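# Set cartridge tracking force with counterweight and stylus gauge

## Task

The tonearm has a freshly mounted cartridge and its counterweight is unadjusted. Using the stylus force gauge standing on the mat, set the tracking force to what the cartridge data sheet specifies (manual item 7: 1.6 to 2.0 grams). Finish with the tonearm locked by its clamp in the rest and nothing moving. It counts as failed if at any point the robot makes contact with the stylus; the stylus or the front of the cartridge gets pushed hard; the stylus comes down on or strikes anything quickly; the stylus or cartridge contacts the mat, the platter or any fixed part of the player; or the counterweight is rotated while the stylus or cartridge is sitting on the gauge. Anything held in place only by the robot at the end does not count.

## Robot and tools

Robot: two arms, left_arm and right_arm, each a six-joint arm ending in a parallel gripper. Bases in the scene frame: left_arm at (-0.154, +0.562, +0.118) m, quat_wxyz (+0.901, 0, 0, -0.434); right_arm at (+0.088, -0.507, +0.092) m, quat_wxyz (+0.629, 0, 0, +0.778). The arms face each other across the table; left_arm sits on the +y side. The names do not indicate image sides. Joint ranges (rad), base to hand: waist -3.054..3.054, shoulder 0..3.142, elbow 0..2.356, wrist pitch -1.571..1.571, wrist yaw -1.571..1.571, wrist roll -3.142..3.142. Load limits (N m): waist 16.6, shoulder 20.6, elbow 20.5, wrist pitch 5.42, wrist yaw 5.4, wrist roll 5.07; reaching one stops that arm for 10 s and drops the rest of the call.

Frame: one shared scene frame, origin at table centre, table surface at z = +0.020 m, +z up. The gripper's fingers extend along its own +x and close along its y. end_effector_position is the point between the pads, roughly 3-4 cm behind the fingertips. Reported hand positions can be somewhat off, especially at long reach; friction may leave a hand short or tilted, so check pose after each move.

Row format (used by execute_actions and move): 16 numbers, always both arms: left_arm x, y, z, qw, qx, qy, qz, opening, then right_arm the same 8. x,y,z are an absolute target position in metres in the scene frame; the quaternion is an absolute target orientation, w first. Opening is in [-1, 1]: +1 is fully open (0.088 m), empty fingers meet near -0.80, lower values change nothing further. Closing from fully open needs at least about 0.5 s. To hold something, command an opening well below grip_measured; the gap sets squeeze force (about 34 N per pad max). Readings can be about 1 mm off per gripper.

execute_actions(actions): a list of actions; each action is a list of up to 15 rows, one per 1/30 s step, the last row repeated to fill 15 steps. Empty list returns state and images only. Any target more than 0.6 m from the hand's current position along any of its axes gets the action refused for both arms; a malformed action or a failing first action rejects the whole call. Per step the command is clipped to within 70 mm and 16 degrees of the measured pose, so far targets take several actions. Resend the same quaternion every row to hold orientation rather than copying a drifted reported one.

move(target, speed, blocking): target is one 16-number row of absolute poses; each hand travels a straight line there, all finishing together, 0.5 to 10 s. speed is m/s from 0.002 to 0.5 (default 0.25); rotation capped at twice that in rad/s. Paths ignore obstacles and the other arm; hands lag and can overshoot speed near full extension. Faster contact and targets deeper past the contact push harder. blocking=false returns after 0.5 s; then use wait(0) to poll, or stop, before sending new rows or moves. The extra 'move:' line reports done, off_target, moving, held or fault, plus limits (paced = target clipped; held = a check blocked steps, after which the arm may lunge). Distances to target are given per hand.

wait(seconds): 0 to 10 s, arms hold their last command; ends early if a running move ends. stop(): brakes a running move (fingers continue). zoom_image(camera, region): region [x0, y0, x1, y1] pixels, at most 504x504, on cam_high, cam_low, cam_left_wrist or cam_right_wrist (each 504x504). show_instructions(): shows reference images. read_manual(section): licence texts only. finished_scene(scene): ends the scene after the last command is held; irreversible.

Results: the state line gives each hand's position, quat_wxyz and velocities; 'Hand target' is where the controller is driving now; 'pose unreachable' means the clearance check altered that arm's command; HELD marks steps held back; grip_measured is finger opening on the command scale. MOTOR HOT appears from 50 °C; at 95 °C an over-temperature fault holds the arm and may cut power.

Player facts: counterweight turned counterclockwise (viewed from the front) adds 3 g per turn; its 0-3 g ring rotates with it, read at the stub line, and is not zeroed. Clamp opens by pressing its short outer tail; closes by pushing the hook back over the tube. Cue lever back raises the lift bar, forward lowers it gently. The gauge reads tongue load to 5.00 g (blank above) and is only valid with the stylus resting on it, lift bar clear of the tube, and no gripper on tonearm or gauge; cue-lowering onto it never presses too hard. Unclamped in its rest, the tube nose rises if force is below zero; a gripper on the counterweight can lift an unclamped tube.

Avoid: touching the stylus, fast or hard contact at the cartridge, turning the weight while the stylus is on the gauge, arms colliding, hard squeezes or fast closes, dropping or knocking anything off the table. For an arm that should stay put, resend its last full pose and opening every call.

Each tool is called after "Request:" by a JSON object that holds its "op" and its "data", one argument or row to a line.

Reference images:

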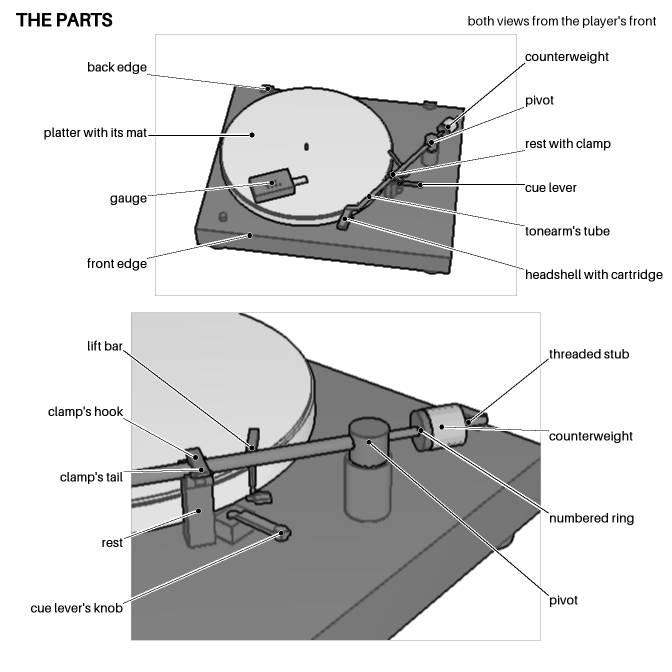

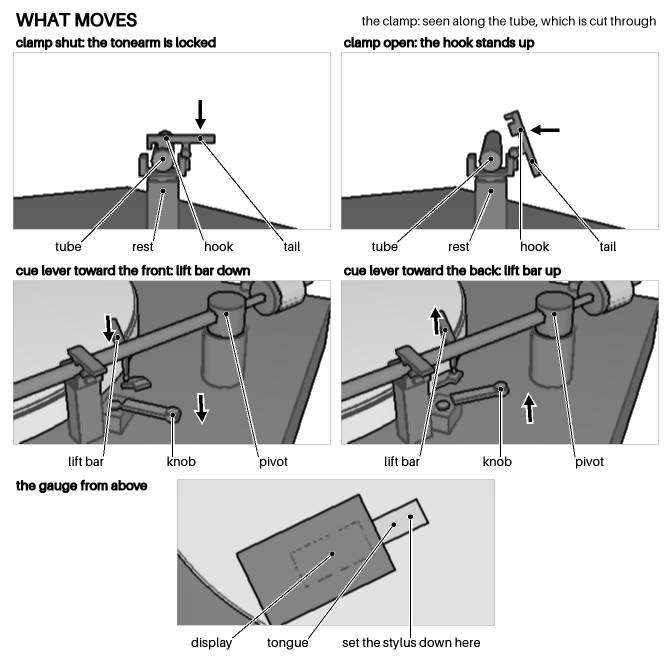

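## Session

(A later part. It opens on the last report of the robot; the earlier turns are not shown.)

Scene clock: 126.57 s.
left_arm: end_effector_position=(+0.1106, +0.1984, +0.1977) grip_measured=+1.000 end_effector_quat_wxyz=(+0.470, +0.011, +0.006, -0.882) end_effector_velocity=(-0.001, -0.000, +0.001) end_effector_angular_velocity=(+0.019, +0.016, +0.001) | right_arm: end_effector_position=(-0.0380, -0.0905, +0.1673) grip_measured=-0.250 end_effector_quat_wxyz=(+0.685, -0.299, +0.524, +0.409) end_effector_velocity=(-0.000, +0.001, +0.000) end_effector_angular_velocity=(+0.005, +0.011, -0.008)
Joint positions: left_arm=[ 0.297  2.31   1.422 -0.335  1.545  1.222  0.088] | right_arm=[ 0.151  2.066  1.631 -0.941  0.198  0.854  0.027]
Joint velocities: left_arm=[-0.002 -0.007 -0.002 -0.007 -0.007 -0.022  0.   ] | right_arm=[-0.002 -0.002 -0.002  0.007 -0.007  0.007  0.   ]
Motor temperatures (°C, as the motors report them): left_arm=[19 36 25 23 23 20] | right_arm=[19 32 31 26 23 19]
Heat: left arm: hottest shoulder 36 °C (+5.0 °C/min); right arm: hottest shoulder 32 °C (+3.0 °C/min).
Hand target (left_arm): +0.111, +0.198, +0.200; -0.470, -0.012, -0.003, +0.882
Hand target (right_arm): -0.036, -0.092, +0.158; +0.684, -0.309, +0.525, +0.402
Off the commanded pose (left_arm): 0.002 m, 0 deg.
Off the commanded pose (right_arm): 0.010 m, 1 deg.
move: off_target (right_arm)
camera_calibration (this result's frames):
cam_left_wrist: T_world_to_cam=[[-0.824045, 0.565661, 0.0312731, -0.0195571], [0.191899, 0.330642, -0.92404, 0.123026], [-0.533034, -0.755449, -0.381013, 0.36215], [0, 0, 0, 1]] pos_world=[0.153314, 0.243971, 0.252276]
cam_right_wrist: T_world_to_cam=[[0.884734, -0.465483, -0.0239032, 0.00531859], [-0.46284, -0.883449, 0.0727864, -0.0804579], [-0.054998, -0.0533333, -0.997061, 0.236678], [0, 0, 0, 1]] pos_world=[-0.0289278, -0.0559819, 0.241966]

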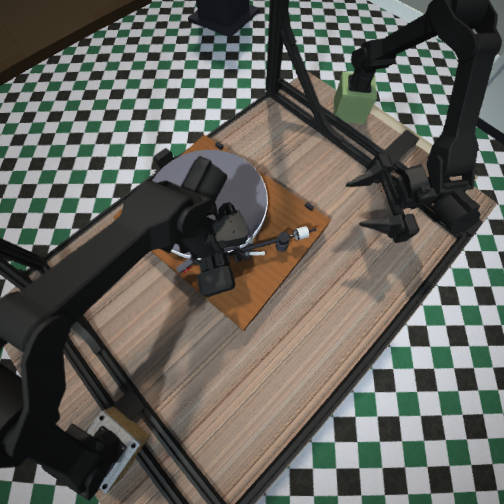

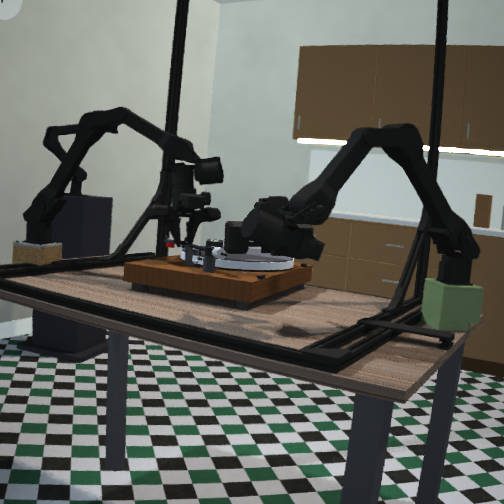

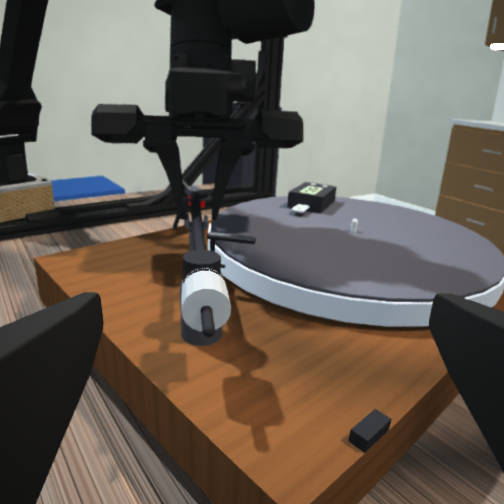

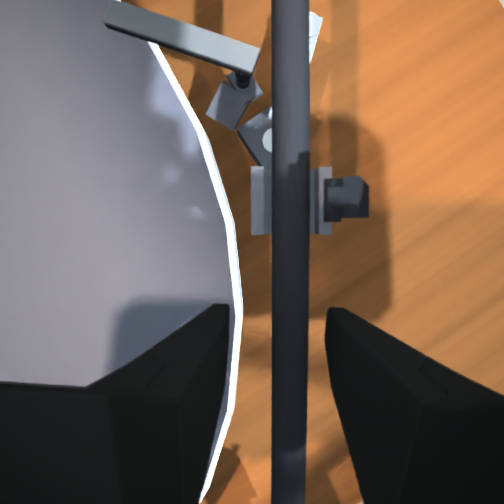

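Request:
{"op": "move", "data": {
  "target": [0.111,0.198,0.2,0.47,0.012,0.003,-0.882,1,-0.036,-0.092,0.16,0.684,-0.309,0.525,0.403,-0.68],
  "speed": 0.02
}}

Request:
{"op": "move", "data": {
  "target": [0.111,0.198,0.2,0.47,0.012,0.003,-0.882,1,-0.038,-0.09,0.19,0.684,-0.309,0.525,0.403,-0.68],
  "speed": 0.015
}}

Request:
{"op": "zoom_image", "data": {
  "camera": "cam_left_wrist",
  "region": [130, 150, 270, 290]
}}

Scene clock: 133.70 s.
left_arm: end_effector_position=(+0.1106, +0.1984, +0.1977) grip_measured=+1.000 end_effector_quat_wxyz=(+0.470, +0.011, +0.006, -0.882) end_effector_velocity=(+0.001, -0.002, -0.003) end_effector_angular_velocity=(+0.025, +0.001, +0.006) | right_arm: end_effector_position=(-0.0380, -0.0905, +0.1670) grip_measured=-0.600 end_effector_quat_wxyz=(+0.684, -0.301, +0.522, +0.410) end_effector_velocity=(+0.000, -0.001, +0.001) end_effector_angular_velocity=(-0.006, +0.004, +0.006)
Joint positions: left_arm=[ 0.297  2.31   1.422 -0.335  1.545  1.222  0.088] | right_arm=[ 0.151  2.067  1.63  -0.94   0.198  0.848  0.01 ]
Joint velocities: left_arm=[-0.002  0.002  0.002  0.007 -0.022 -0.022  0.   ] | right_arm=[-0.002 -0.002  0.002 -0.007 -0.007 -0.007 -0.   ]
Motor temperatures (°C, as the motors report them): left_arm=[19 37 25 23 23 20] | right_arm=[19 32 31 26 23 19]
Heat: left arm: hottest shoulder 37 °C (+5.0 °C/min); right arm: hottest shoulder 32 °C (+3.0 °C/min).
Hand target (left_arm): +0.111, +0.198, +0.200; -0.470, -0.012, -0.003, +0.883
Hand target (right_arm): -0.036, -0.092, +0.160; +0.684, -0.309, +0.525, +0.403
Off the commanded pose (left_arm): 0.002 m, 0 deg.
Off the commanded pose (right_arm): 0.007 m, 1 deg.
move: done
camera_calibration (this result's frames):
cam_left_wrist: T_world_to_cam=[[-0.824045, 0.565661, 0.0312731, -0.0195571], [0.191899, 0.330642, -0.92404, 0.123026], [-0.533034, -0.755449, -0.381013, 0.36215], [0, 0, 0, 1]] pos_world=[0.153314, 0.243971, 0.252276]
cam_right_wrist: T_world_to_cam=[[0.887319, -0.460629, -0.0220563, 0.00556822], [-0.458083, -0.885908, 0.072983, -0.0804771], [-0.0531579, -0.0546555, -0.997089, 0.236241], [0, 0, 0, 1]] pos_world=[-0.0292479, -0.0558186, 0.241549]

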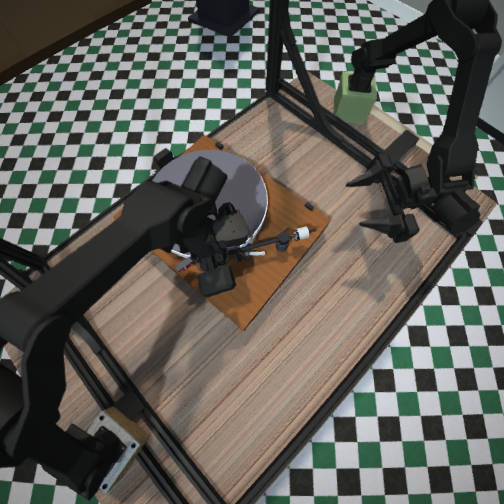

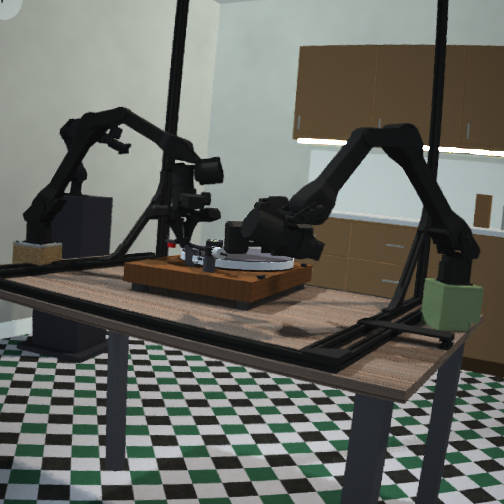

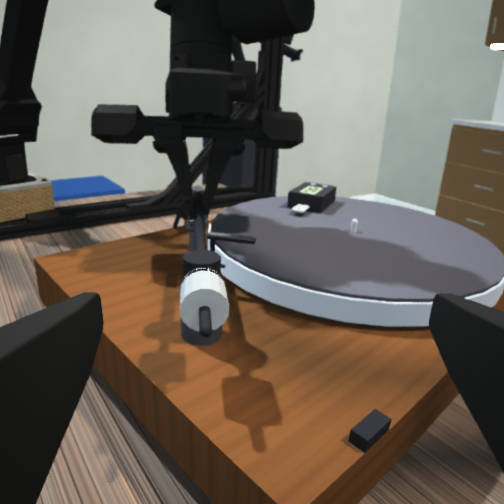

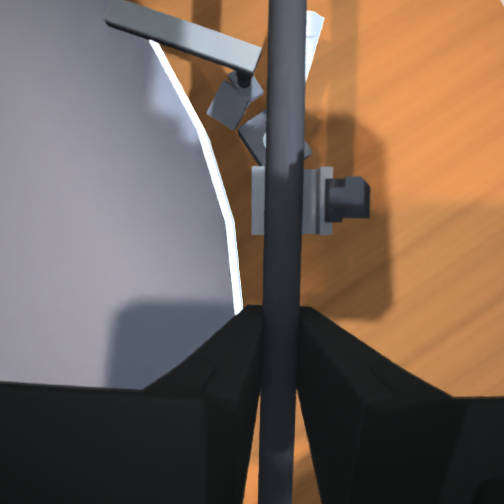

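Scene clock: 135.47 s.
left_arm: end_effector_position=(+0.1106, +0.1984, +0.1977) grip_measured=+1.000 end_effector_quat_wxyz=(+0.470, +0.011, +0.006, -0.882) end_effector_velocity=(+0.000, -0.001, -0.004) end_effector_angular_velocity=(+0.025, +0.000, +0.005) | right_arm: end_effector_position=(-0.0369, -0.0898, +0.1845) grip_measured=-0.597 end_effector_quat_wxyz=(+0.682, -0.312, +0.524, +0.403) end_effector_velocity=(+0.005, -0.000, +0.004) end_effector_angular_velocity=(-0.005, -0.011, -0.001)
Joint positions: left_arm=[ 0.297  2.31   1.422 -0.335  1.545  1.222  0.088] | right_arm=[ 0.148  2.078  1.721 -1.045  0.197  0.843  0.01 ]
Joint velocities: left_arm=[-0.002  0.002  0.002 -0.007 -0.022 -0.007  0.   ] | right_arm=[-0.007 -0.002  0.012 -0.022  0.007 -0.007 -0.   ]
Motor temperatures (°C, as the motors report them): left_arm=[19 37 25 23 23 20] | right_arm=[19 33 31 26 23 19]
Heat: left arm: hottest shoulder 37 °C (+5.0 °C/min); right arm: hottest shoulder 33 °C (+4.0 °C/min).
Hand target (left_arm): +0.111, +0.198, +0.200; -0.470, -0.012, -0.003, +0.883
Hand target (right_arm): -0.038, -0.090, +0.190; +0.683, -0.309, +0.525, +0.403
Off the commanded pose (left_arm): 0.002 m, 0 deg.
Off the commanded pose (right_arm): 0.006 m, 0 deg.
move: done
camera_calibration (this result's frames):
cam_left_wrist: T_world_to_cam=[[-0.824045, 0.565661, 0.0312731, -0.0195571], [0.191899, 0.330642, -0.92404, 0.123026], [-0.533034, -0.755449, -0.381013, 0.36215], [0, 0, 0, 1]] pos_world=[0.153314, 0.243971, 0.252276]
cam_right_wrist: T_world_to_cam=[[0.888373, -0.459112, -0.00317314, 0.00198764], [-0.456946, -0.884811, 0.0911609, -0.0839407], [-0.0446607, -0.0795349, -0.995831, 0.251691], [0, 0, 0, 1]] pos_world=[-0.0288814, -0.0533409, 0.2583]

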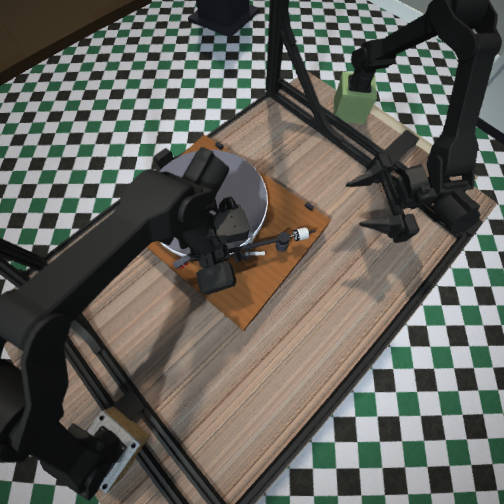

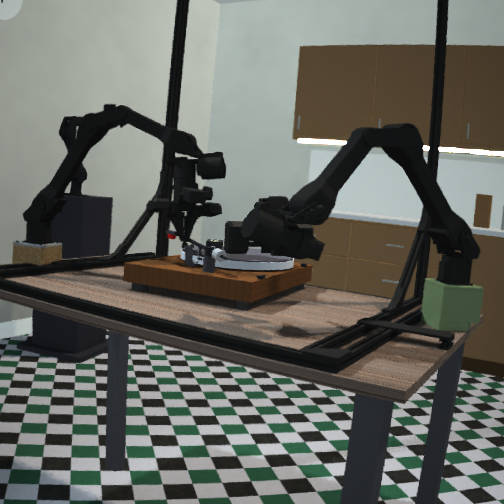

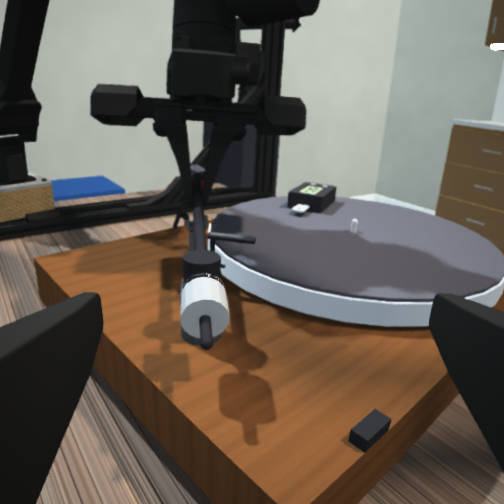

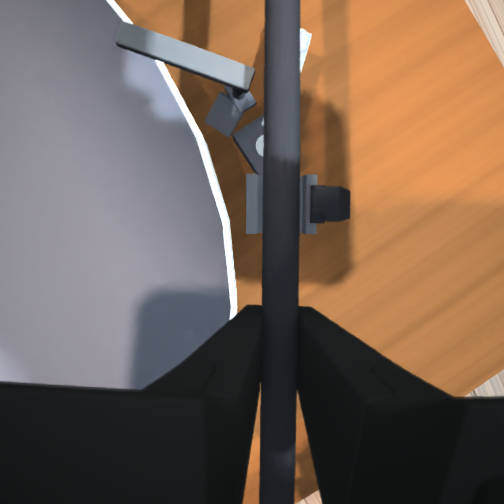

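Region (130, 150, 270, 290) of cam_left_wrist's 504x504 image, scaled by 3.600, with more detail than that image has.

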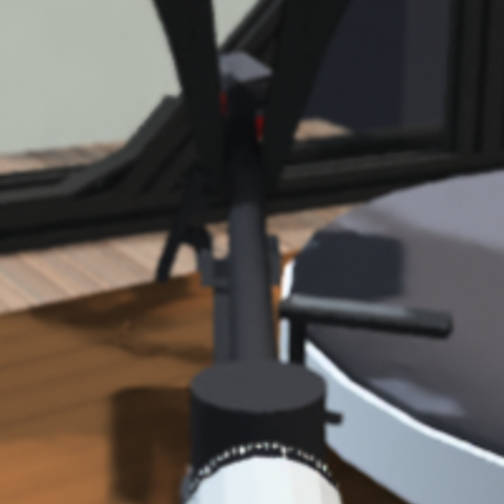

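Request:
{"op": "move", "data": {
  "target": [0.111,0.198,0.2,0.47,0.012,0.003,-0.882,1,-0.076,-0.061,0.184,0.743,-0.213,0.571,0.278,-0.68],
  "speed": 0.03
}}

Request:
{"op": "move", "data": {
  "target": [0.111,0.198,0.2,0.47,0.012,0.003,-0.882,1,-0.076,-0.061,0.167,0.743,-0.213,0.571,0.278,-0.68],
  "speed": 0.015
}}

Request:
{"op": "zoom_image", "data": {
  "camera": "cam_left_wrist",
  "region": [200, 140, 350, 290]
}}

Scene clock: 152.17 s.
left_arm: end_effector_position=(+0.1106, +0.1984, +0.1975) grip_measured=+1.000 end_effector_quat_wxyz=(+0.470, +0.011, +0.006, -0.882) end_effector_velocity=(-0.001, -0.000, -0.001) end_effector_angular_velocity=(+0.006, -0.004, -0.000) | right_arm: end_effector_position=(-0.0761, -0.0599, +0.1888) grip_measured=-0.599 end_effector_quat_wxyz=(+0.739, -0.210, +0.571, +0.288) end_effector_velocity=(+0.000, -0.006, -0.004) end_effector_angular_velocity=(-0.041, +0.006, -0.007)
Joint positions: left_arm=[ 0.297  2.31   1.422 -0.335  1.545  1.222  0.088] | right_arm=[ 0.218  2.336  2.159 -1.296  0.245  1.261  0.01 ]
Joint velocities: left_arm=[-0.002 -0.002 -0.002 -0.007 -0.007  0.007  0.   ] | right_arm=[-0.002  0.012  0.012 -0.037 -0.022  0.007  0.   ]
Motor temperatures (°C, as the motors report them): left_arm=[19 38 25 23 23 20] | right_arm=[19 35 32 25 23 20]
Heat: left arm: hottest shoulder 38 °C (+4.1 °C/min); right arm: hottest shoulder 35 °C (+6.2 °C/min).
Hand target (left_arm): +0.111, +0.198, +0.200; -0.470, -0.012, -0.003, +0.882
Hand target (right_arm): -0.076, -0.061, +0.184; +0.743, -0.213, +0.571, +0.278
Off the commanded pose (left_arm): 0.003 m, 0 deg.
Off the commanded pose (right_arm): 0.005 m, 1 deg.
move: done
camera_calibration (this result's frames):
cam_left_wrist: T_world_to_cam=[[-0.824115, 0.565538, 0.0316548, -0.0195836], [0.191753, 0.331139, -0.923893, 0.122722], [-0.532979, -0.755324, -0.38134, 0.362106], [0, 0, 0, 1]] pos_world=[0.153323, 0.243944, 0.252087]
cam_right_wrist: T_world_to_cam=[[0.683432, -0.729598, -0.0246542, 0.0228553], [-0.725597, -0.682618, 0.0868439, -0.083275], [-0.0801906, -0.0414629, -0.995917, 0.256178], [0, 0, 0, 1]] pos_world=[-0.0555011, -0.0295479, 0.262927]

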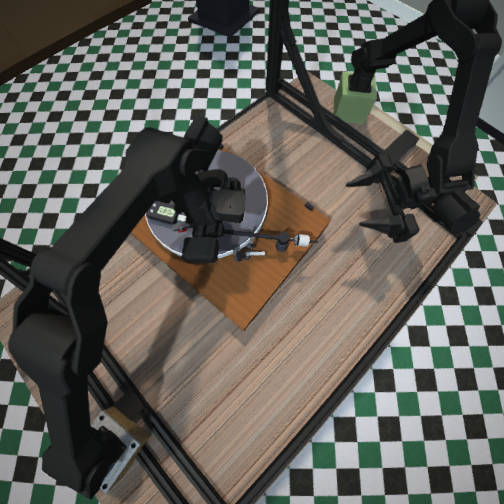

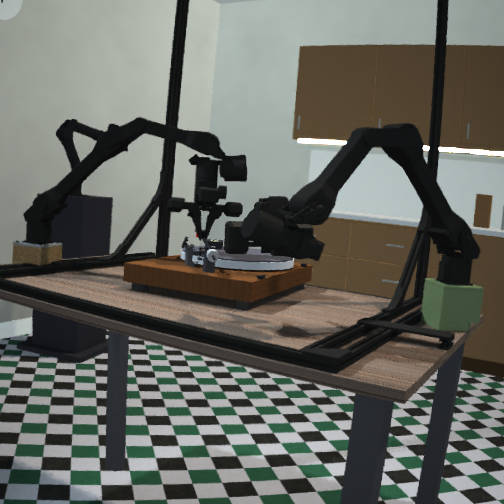

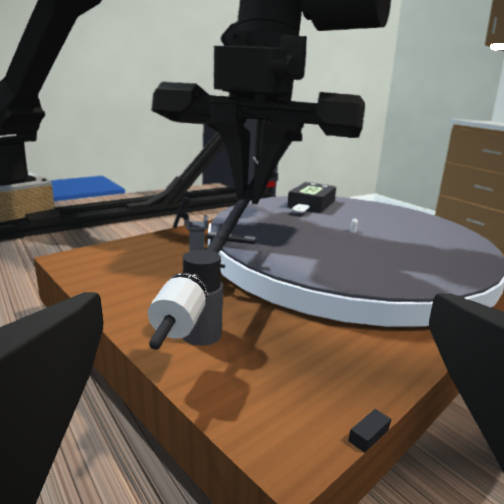

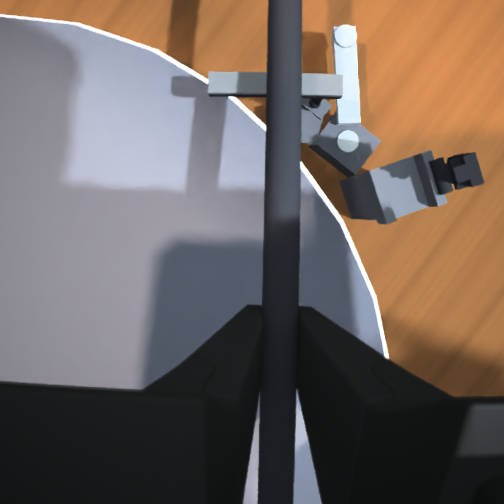

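Scene clock: 153.83 s.
left_arm: end_effector_position=(+0.1106, +0.1984, +0.1975) grip_measured=+1.000 end_effector_quat_wxyz=(+0.470, +0.011, +0.006, -0.882) end_effector_velocity=(+0.001, +0.000, +0.002) end_effector_angular_velocity=(+0.003, -0.008, +0.005) | right_arm: end_effector_position=(-0.0787, -0.0588, +0.1787) grip_measured=-0.600 end_effector_quat_wxyz=(+0.743, -0.204, +0.568, +0.289) end_effector_velocity=(+0.002, -0.004, -0.003) end_effector_angular_velocity=(-0.020, -0.002, +0.005)
Joint positions: left_arm=[ 0.297  2.31   1.422 -0.335  1.545  1.222  0.088] | right_arm=[ 0.225  2.336  2.117 -1.248  0.256  1.274  0.01 ]
Joint velocities: left_arm=[ 0.002 -0.007 -0.002  0.007 -0.007 -0.007  0.   ] | right_arm=[-0.002 -0.002 -0.012 -0.007 -0.007 -0.007 -0.   ]
Motor temperatures (°C, as the motors report them): left_arm=[19 38 25 23 23 20] | right_arm=[19 35 32 25 23 20]
Heat: left arm: hottest shoulder 38 °C (+4.0 °C/min); right arm: hottest shoulder 35 °C (+6.0 °C/min).
Hand target (left_arm): +0.111, +0.198, +0.200; -0.470, -0.012, -0.003, +0.883
Hand target (right_arm): -0.076, -0.061, +0.167; +0.743, -0.213, +0.571, +0.278
Off the commanded pose (left_arm): 0.003 m, 0 deg.
Off the commanded pose (right_arm): 0.012 m, 2 deg.
move: off_target (right_arm)
camera_calibration (this result's frames):
cam_left_wrist: T_world_to_cam=[[-0.824115, 0.565538, 0.0316548, -0.0195836], [0.191753, 0.331139, -0.923893, 0.122722], [-0.532979, -0.755324, -0.38134, 0.362106], [0, 0, 0, 1]] pos_world=[0.153323, 0.243944, 0.252087]
cam_right_wrist: T_world_to_cam=[[0.679185, -0.733339, -0.0303573, 0.0255856], [-0.730084, -0.679263, 0.074695, -0.0814763], [-0.0753973, -0.0285684, -0.996744, 0.24724], [0, 0, 0, 1]] pos_world=[-0.0582207, -0.0295177, 0.253298]

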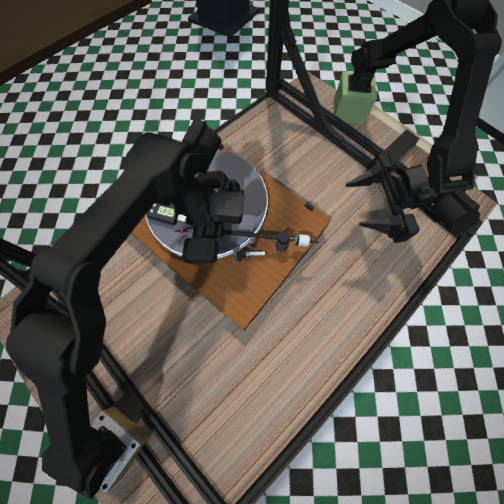

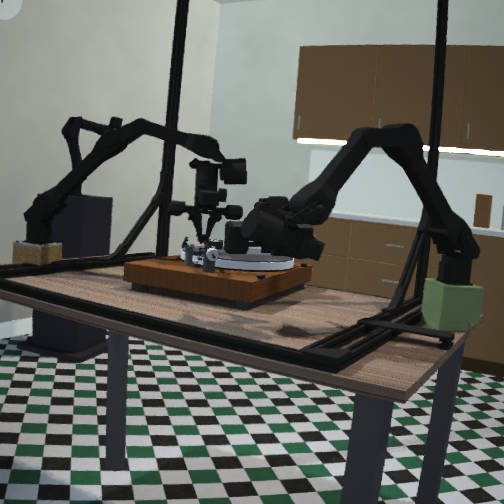

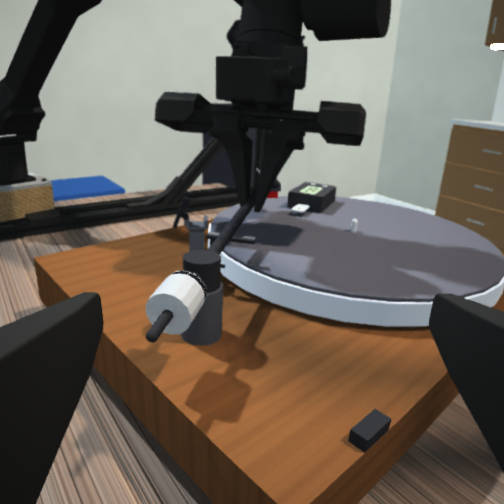

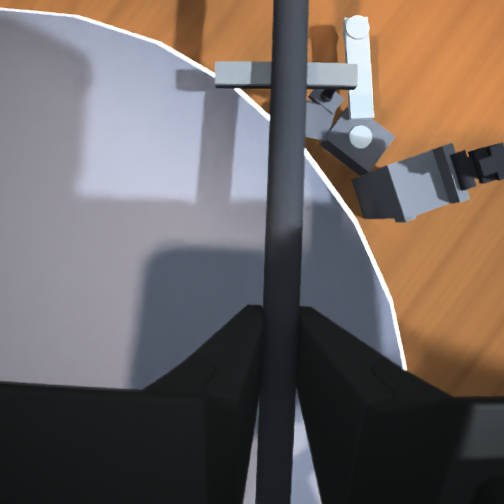

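Region (200, 140, 350, 290) of cam_left_wrist's 504x504 image, scaled by 3.360, with more detail than that image has.

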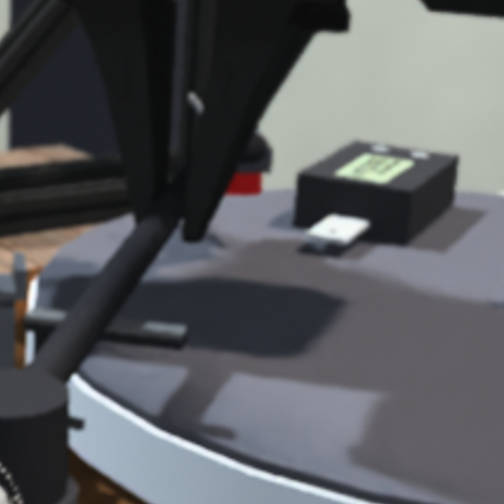

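Request:
{"op": "move", "data": {
  "target": [0.111,0.198,0.2,0.47,0.012,0.003,-0.882,1,-0.076,-0.061,0.158,0.743,-0.213,0.571,0.278,-0.68],
  "speed": 0.015
}}

Request:
{"op": "move", "data": {
  "target": [0.111,0.198,0.2,0.47,0.012,0.003,-0.882,1,-0.09,-0.047,0.16,0.743,-0.213,0.571,0.278,-0.45],
  "speed": 0.01
}}

Request:
{"op": "zoom_image", "data": {
  "camera": "cam_left_wrist",
  "region": [240, 150, 350, 260]
}}

Request:
{"op": "zoom_image", "data": {
  "camera": "cam_low",
  "region": [170, 210, 240, 270]
}}

Scene clock: 166.17 s.
left_arm: end_effector_position=(+0.1107, +0.1984, +0.1975) grip_measured=+1.000 end_effector_quat_wxyz=(+0.470, +0.011, +0.006, -0.882) end_effector_velocity=(-0.001, -0.001, -0.004) end_effector_angular_velocity=(+0.034, +0.013, +0.005) | right_arm: end_effector_position=(-0.0785, -0.0594, +0.1714) grip_measured=-0.601 end_effector_quat_wxyz=(+0.743, -0.205, +0.569, +0.288) end_effector_velocity=(+0.005, -0.005, -0.002) end_effector_angular_velocity=(-0.032, -0.009, +0.015)
Joint positions: left_arm=[ 0.297  2.31   1.422 -0.335  1.545  1.222  0.088] | right_arm=[ 0.225  2.336  2.088 -1.223  0.255  1.274  0.01 ]
Joint velocities: left_arm=[-0.002  0.002  0.002 -0.022 -0.022 -0.007  0.   ] | right_arm=[-0.007 -0.002 -0.007 -0.022 -0.007 -0.022  0.   ]
Motor temperatures (°C, as the motors report them): left_arm=[19 38 25 23 23 20] | right_arm=[19 37 31 25 23 19]
Heat: left arm: hottest shoulder 38 °C (+3.0 °C/min); right arm: hottest shoulder 37 °C (+6.0 °C/min).
Hand target (left_arm): +0.111, +0.198, +0.200; -0.470, -0.012, -0.003, +0.882
Hand target (right_arm): -0.076, -0.061, +0.158; +0.743, -0.213, +0.571, +0.278
Off the commanded pose (left_arm): 0.003 m, 0 deg.
Off the commanded pose (right_arm): 0.014 m, 1 deg.
move: off_target (right_arm)
camera_calibration (this result's frames):
cam_left_wrist: T_world_to_cam=[[-0.824124, 0.565545, 0.0312736, -0.0194831], [0.192043, 0.33094, -0.923904, 0.122741], [-0.532858, -0.755406, -0.381345, 0.362114], [0, 0, 0, 1]] pos_world=[0.153327, 0.243942, 0.2521]
cam_right_wrist: T_world_to_cam=[[0.678988, -0.733623, -0.0277879, 0.0243558], [-0.73032, -0.678824, 0.0763578, -0.0814967], [-0.0748809, -0.031552, -0.996693, 0.239802], [0, 0, 0, 1]] pos_world=[-0.0580994, -0.0298877, 0.245909]

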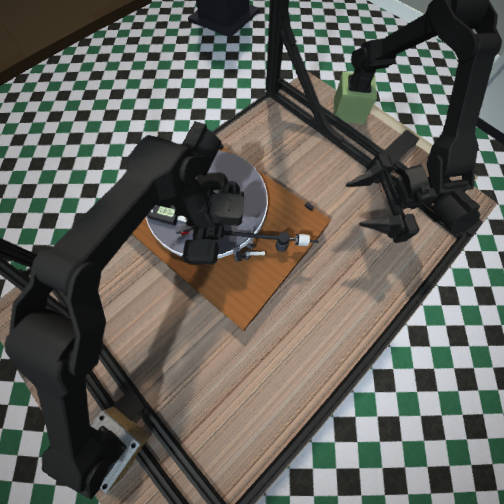

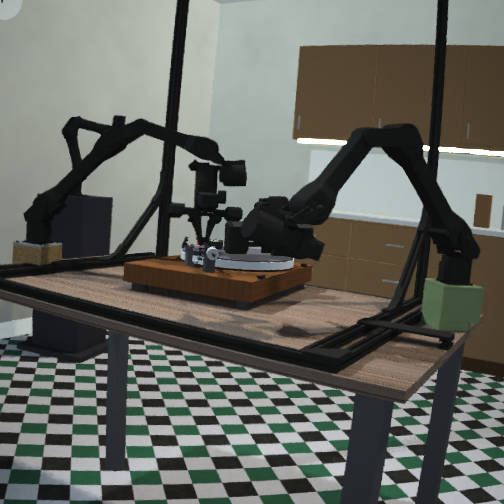

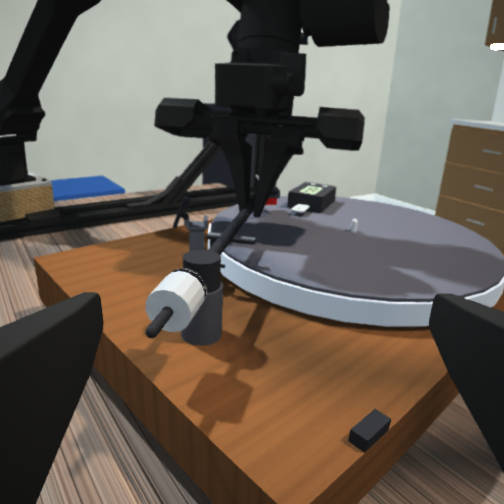

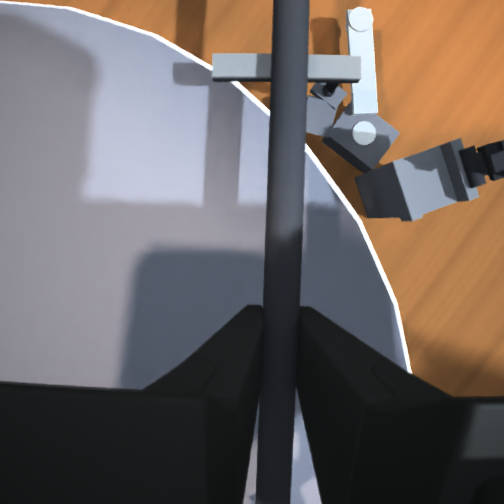

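Scene clock: 168.43 s.
left_arm: end_effector_position=(+0.1107, +0.1984, +0.1975) grip_measured=+1.000 end_effector_quat_wxyz=(+0.470, +0.011, +0.006, -0.882) end_effector_velocity=(-0.001, -0.001, -0.003) end_effector_angular_velocity=(+0.033, +0.013, +0.006) | right_arm: end_effector_position=(-0.0861, -0.0487, +0.1705) grip_measured=-0.447 end_effector_quat_wxyz=(+0.744, -0.208, +0.569, +0.281) end_effector_velocity=(+0.003, -0.005, -0.003) end_effector_angular_velocity=(-0.038, -0.010, +0.005)
Joint positions: left_arm=[ 0.297  2.31   1.422 -0.335  1.545  1.222  0.088] | right_arm=[ 0.23   2.427  2.246 -1.305  0.255  1.287  0.017]
Joint velocities: left_arm=[-0.002 -0.002 -0.002 -0.007 -0.022 -0.022  0.   ] | right_arm=[-0.002  0.012  0.012 -0.037 -0.007 -0.007 -0.001]
Motor temperatures (°C, as the motors report them): left_arm=[19 38 25 23 23 20] | right_arm=[19 37 31 25 23 19]
Heat: left arm: hottest shoulder 38 °C (+3.0 °C/min); right arm: hottest shoulder 37 °C (+6.1 °C/min).
Hand target (left_arm): +0.111, +0.198, +0.200; -0.470, -0.012, -0.003, +0.883
Hand target (right_arm): -0.090, -0.047, +0.160; +0.743, -0.213, +0.571, +0.278
Off the commanded pose (left_arm): 0.003 m, 0 deg.
Off the commanded pose (right_arm): 0.011 m, 1 deg.
move: off_target (right_arm)
camera_calibration (this result's frames):
cam_left_wrist: T_world_to_cam=[[-0.824124, 0.565545, 0.0312736, -0.0194831], [0.192043, 0.33094, -0.923904, 0.122741], [-0.532858, -0.755406, -0.381345, 0.362114], [0, 0, 0, 1]] pos_world=[0.153327, 0.243942, 0.2521]
cam_right_wrist: T_world_to_cam=[[0.673787, -0.738757, -0.0157584, 0.0345376], [-0.735566, -0.672603, 0.0809207, -0.0806672], [-0.0703799, -0.042932, -0.996596, 0.238548], [0, 0, 0, 1]] pos_world=[-0.0658181, -0.0185007, 0.244808]

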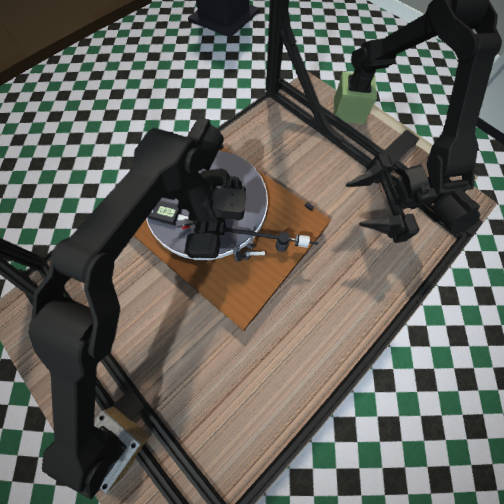

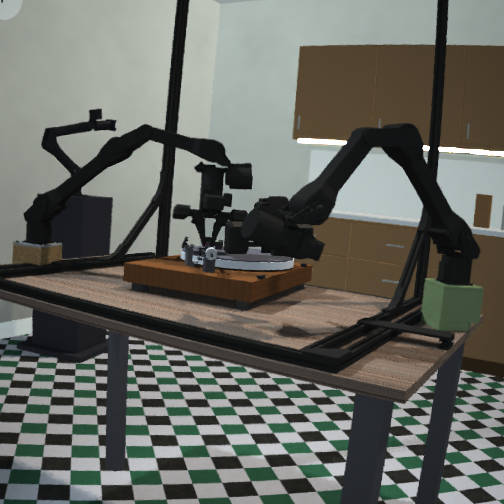

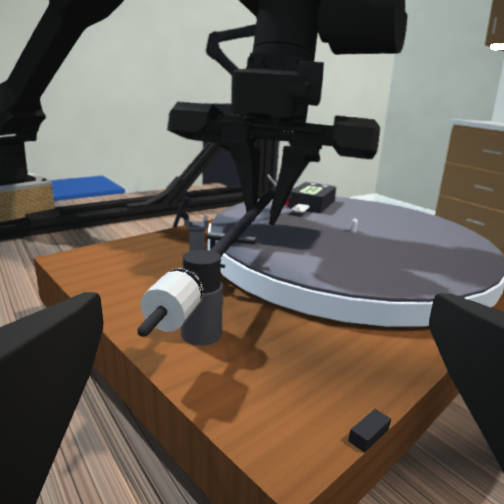

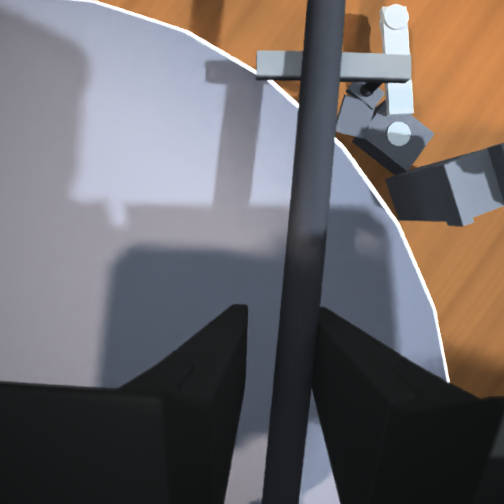

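Region (240, 150, 350, 260) of cam_left_wrist's 504x504 image, scaled by 4.582, with more detail than that image has.

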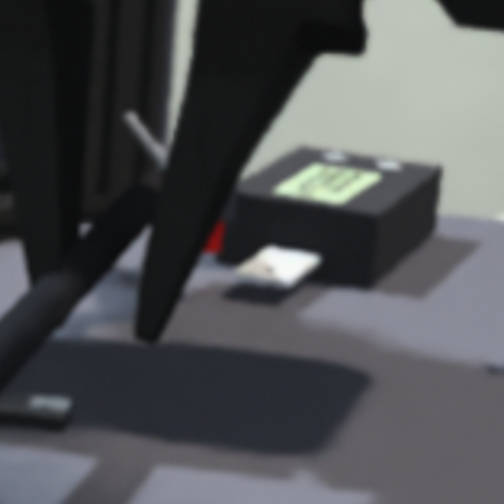

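Region (170, 210, 240, 270) of cam_low's 504x504 image, scaled by 7.200, with more detail than that image has; it fills the top 432 rows of this view, and the rest is white.

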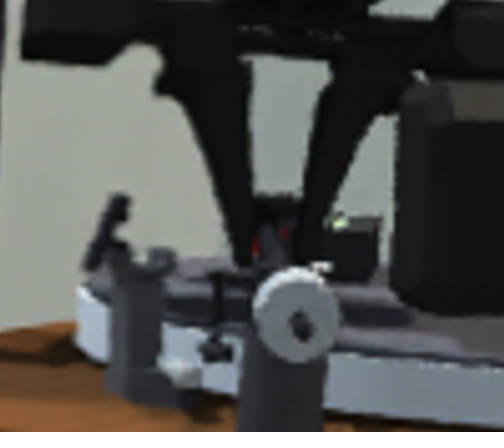

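Request:
{"op": "move", "data": {
  "target": [0.0,0.2,0.2,0.574,0,0,-0.819,1,-0.086,-0.049,0.205,0.743,-0.213,0.571,0.278,-0.1],
  "speed": 0.06
}}

Request:
{"op": "move", "data": {
  "target": [-0.09,0.12,0.165,0.574,0,0,-0.819,1,-0.05,-0.085,0.2,0.418,-0.375,0.195,0.804,-1],
  "speed": 0.2
}}

Scene clock: 178.17 s.
left_arm: end_effector_position=(+0.0012, +0.2000, +0.2045) grip_measured=+1.000 end_effector_quat_wxyz=(+0.572, +0.004, -0.006, -0.820) end_effector_velocity=(-0.000, -0.002, +0.000) end_effector_angular_velocity=(-0.003, +0.019, +0.015) | right_arm: end_effector_position=(-0.0853, -0.0505, +0.1942) grip_measured=-0.100 end_effector_quat_wxyz=(+0.743, -0.210, +0.569, +0.283) end_effector_velocity=(+0.001, -0.002, +0.000) end_effector_angular_velocity=(-0.011, +0.002, +0.005)
Joint positions: left_arm=[0.081 2.134 0.62  1.516 1.107 0.012 0.088] | right_arm=[ 0.23   2.43   2.345 -1.401  0.255  1.282  0.034]
Joint velocities: left_arm=[-0.007  0.012 -0.002  0.037 -0.022 -0.037  0.   ] | right_arm=[-0.002 -0.002 -0.002 -0.007 -0.007 -0.007 -0.   ]
Motor temperatures (°C, as the motors report them): left_arm=[19 38 25 23 23 20] | right_arm=[19 37 31 25 23 19]
Heat: left arm: hottest shoulder 38 °C (+2.0 °C/min); right arm: hottest shoulder 37 °C (+5.0 °C/min).
Hand target (left_arm): -0.000, +0.201, +0.200; -0.574, -0.001, -0.001, +0.819
Hand target (right_arm): -0.086, -0.049, +0.205; +0.741, -0.202, +0.570, +0.291
Off the commanded pose (left_arm): 0.005 m, 1 deg.
Off the commanded pose (right_arm): 0.011 m, 1 deg.
joint sent to its limit (right arm) — the command would take joint 3 (elbow) past its upper limit, so that joint was sent only as far as its limit.
move: off_target (right_arm)
camera_calibration (this result's frames):
cam_left_wrist: T_world_to_cam=[[-0.934454, 0.355718, 0.0161458, -0.0655885], [0.11317, 0.339673, -0.93371, 0.150045], [-0.337621, -0.870682, -0.357666, 0.32563], [0, 0, 0, 1]] pos_world=[0.0316697, 0.255885, 0.257624]
cam_right_wrist: T_world_to_cam=[[0.677047, -0.735774, -0.0156364, 0.0335008], [-0.732618, -0.675855, 0.0805676, -0.0829863], [-0.0698475, -0.0430925, -0.996626, 0.262177], [0, 0, 0, 1]] pos_world=[-0.0651665, -0.0201398, 0.268502]

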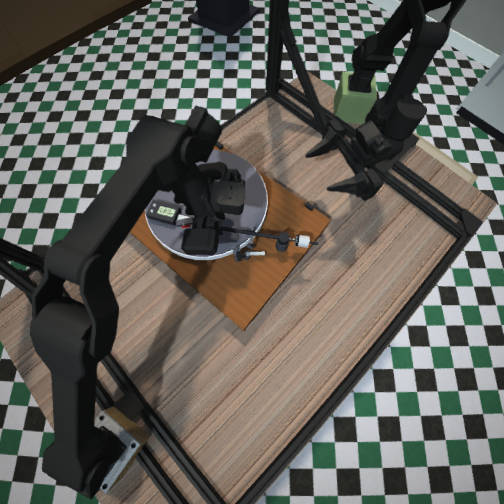

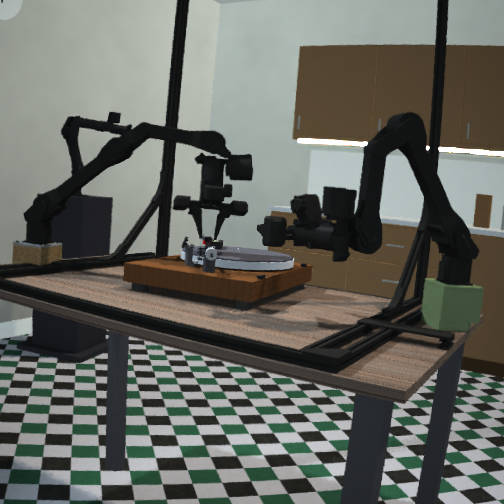

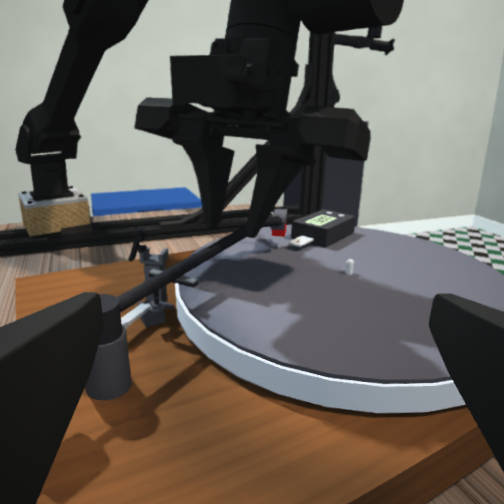

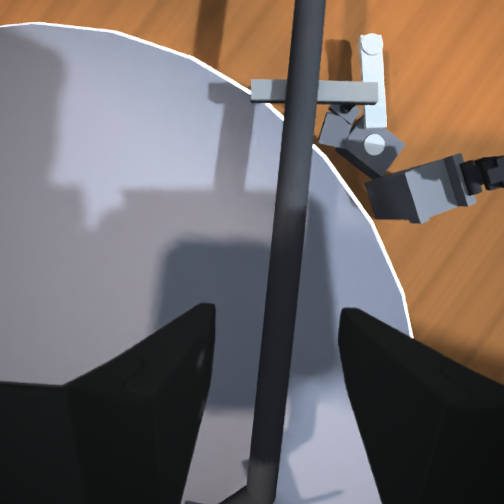

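Scene clock: 182.40 s.
left_arm: end_effector_position=(-0.0909, +0.1227, +0.1663) grip_measured=+1.000 end_effector_quat_wxyz=(+0.571, +0.008, +0.006, -0.821) end_effector_velocity=(-0.002, +0.001, +0.002) end_effector_angular_velocity=(+0.011, +0.046, -0.009) | right_arm: end_effector_position=(-0.0513, -0.0831, +0.1974) grip_measured=-0.776 end_effector_quat_wxyz=(+0.419, -0.377, +0.199, +0.802) end_effector_velocity=(-0.000, +0.002, +0.003) end_effector_angular_velocity=(+0.028, -0.001, +0.019)
Joint positions: left_arm=[-0.304  2.308  0.714  1.568  0.723  0.017  0.088] | right_arm=[ 0.03   1.79   1.203 -0.327 -0.231 -0.285  0.001]
Joint velocities: left_arm=[-0.002 -0.002 -0.002  0.007  0.007 -0.051  0.   ] | right_arm=[-0.002 -0.007 -0.007  0.022 -0.007 -0.022 -0.   ]
Motor temperatures (°C, as the motors report them): left_arm=[19 38 25 24 23 20] | right_arm=[19 38 31 25 23 19]
Heat: left arm: hottest shoulder 38 °C (+2.0 °C/min); right arm: hottest shoulder 38 °C (+6.0 °C/min).
Hand target (left_arm): -0.091, +0.121, +0.165; -0.573, -0.008, -0.005, +0.820
Hand target (right_arm): -0.050, -0.085, +0.200; +0.419, -0.375, +0.195, +0.803
Off the commanded pose (left_arm): 0.003 m, 1 deg.
Off the commanded pose (right_arm): 0.003 m, 1 deg.
joint sent to its limit (left arm) — the command would take joint 4 (wrist pitch) past its upper limit, so that joint was sent only as far as its limit.
move: done
camera_calibration (this result's frames):
cam_left_wrist: T_world_to_cam=[[-0.93374, 0.356587, 0.0312188, -0.126106], [0.107496, 0.362532, -0.925751, 0.146422], [-0.341429, -0.861056, -0.376842, 0.215248], [0, 0, 0, 1]] pos_world=[-0.0599986, 0.177226, 0.220602]
cam_right_wrist: T_world_to_cam=[[0.808237, 0.588855, 0.00191811, 0.0998269], [0.555576, -0.761471, -0.333912, 0.0604046], [-0.195165, 0.270945, -0.942602, 0.275318], [0, 0, 0, 1]] pos_world=[-0.0605106, -0.0873834, 0.279494]

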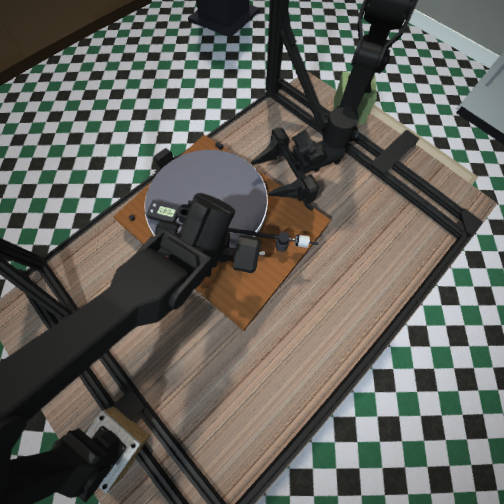

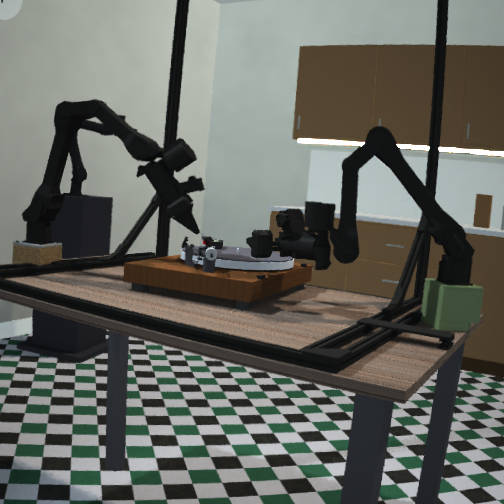

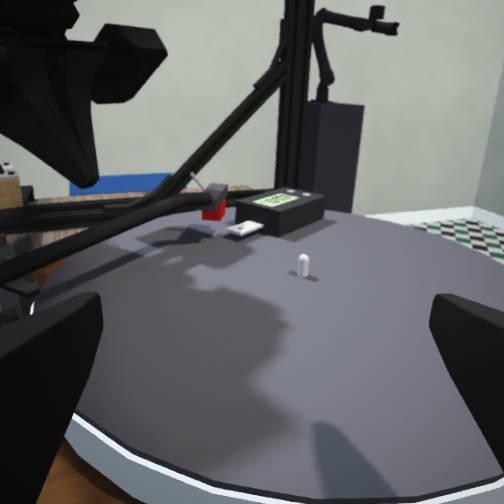

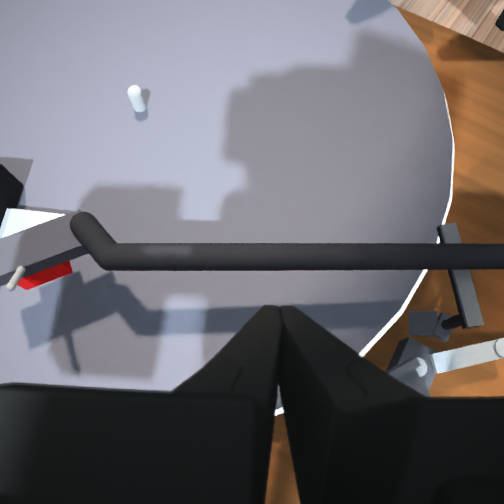

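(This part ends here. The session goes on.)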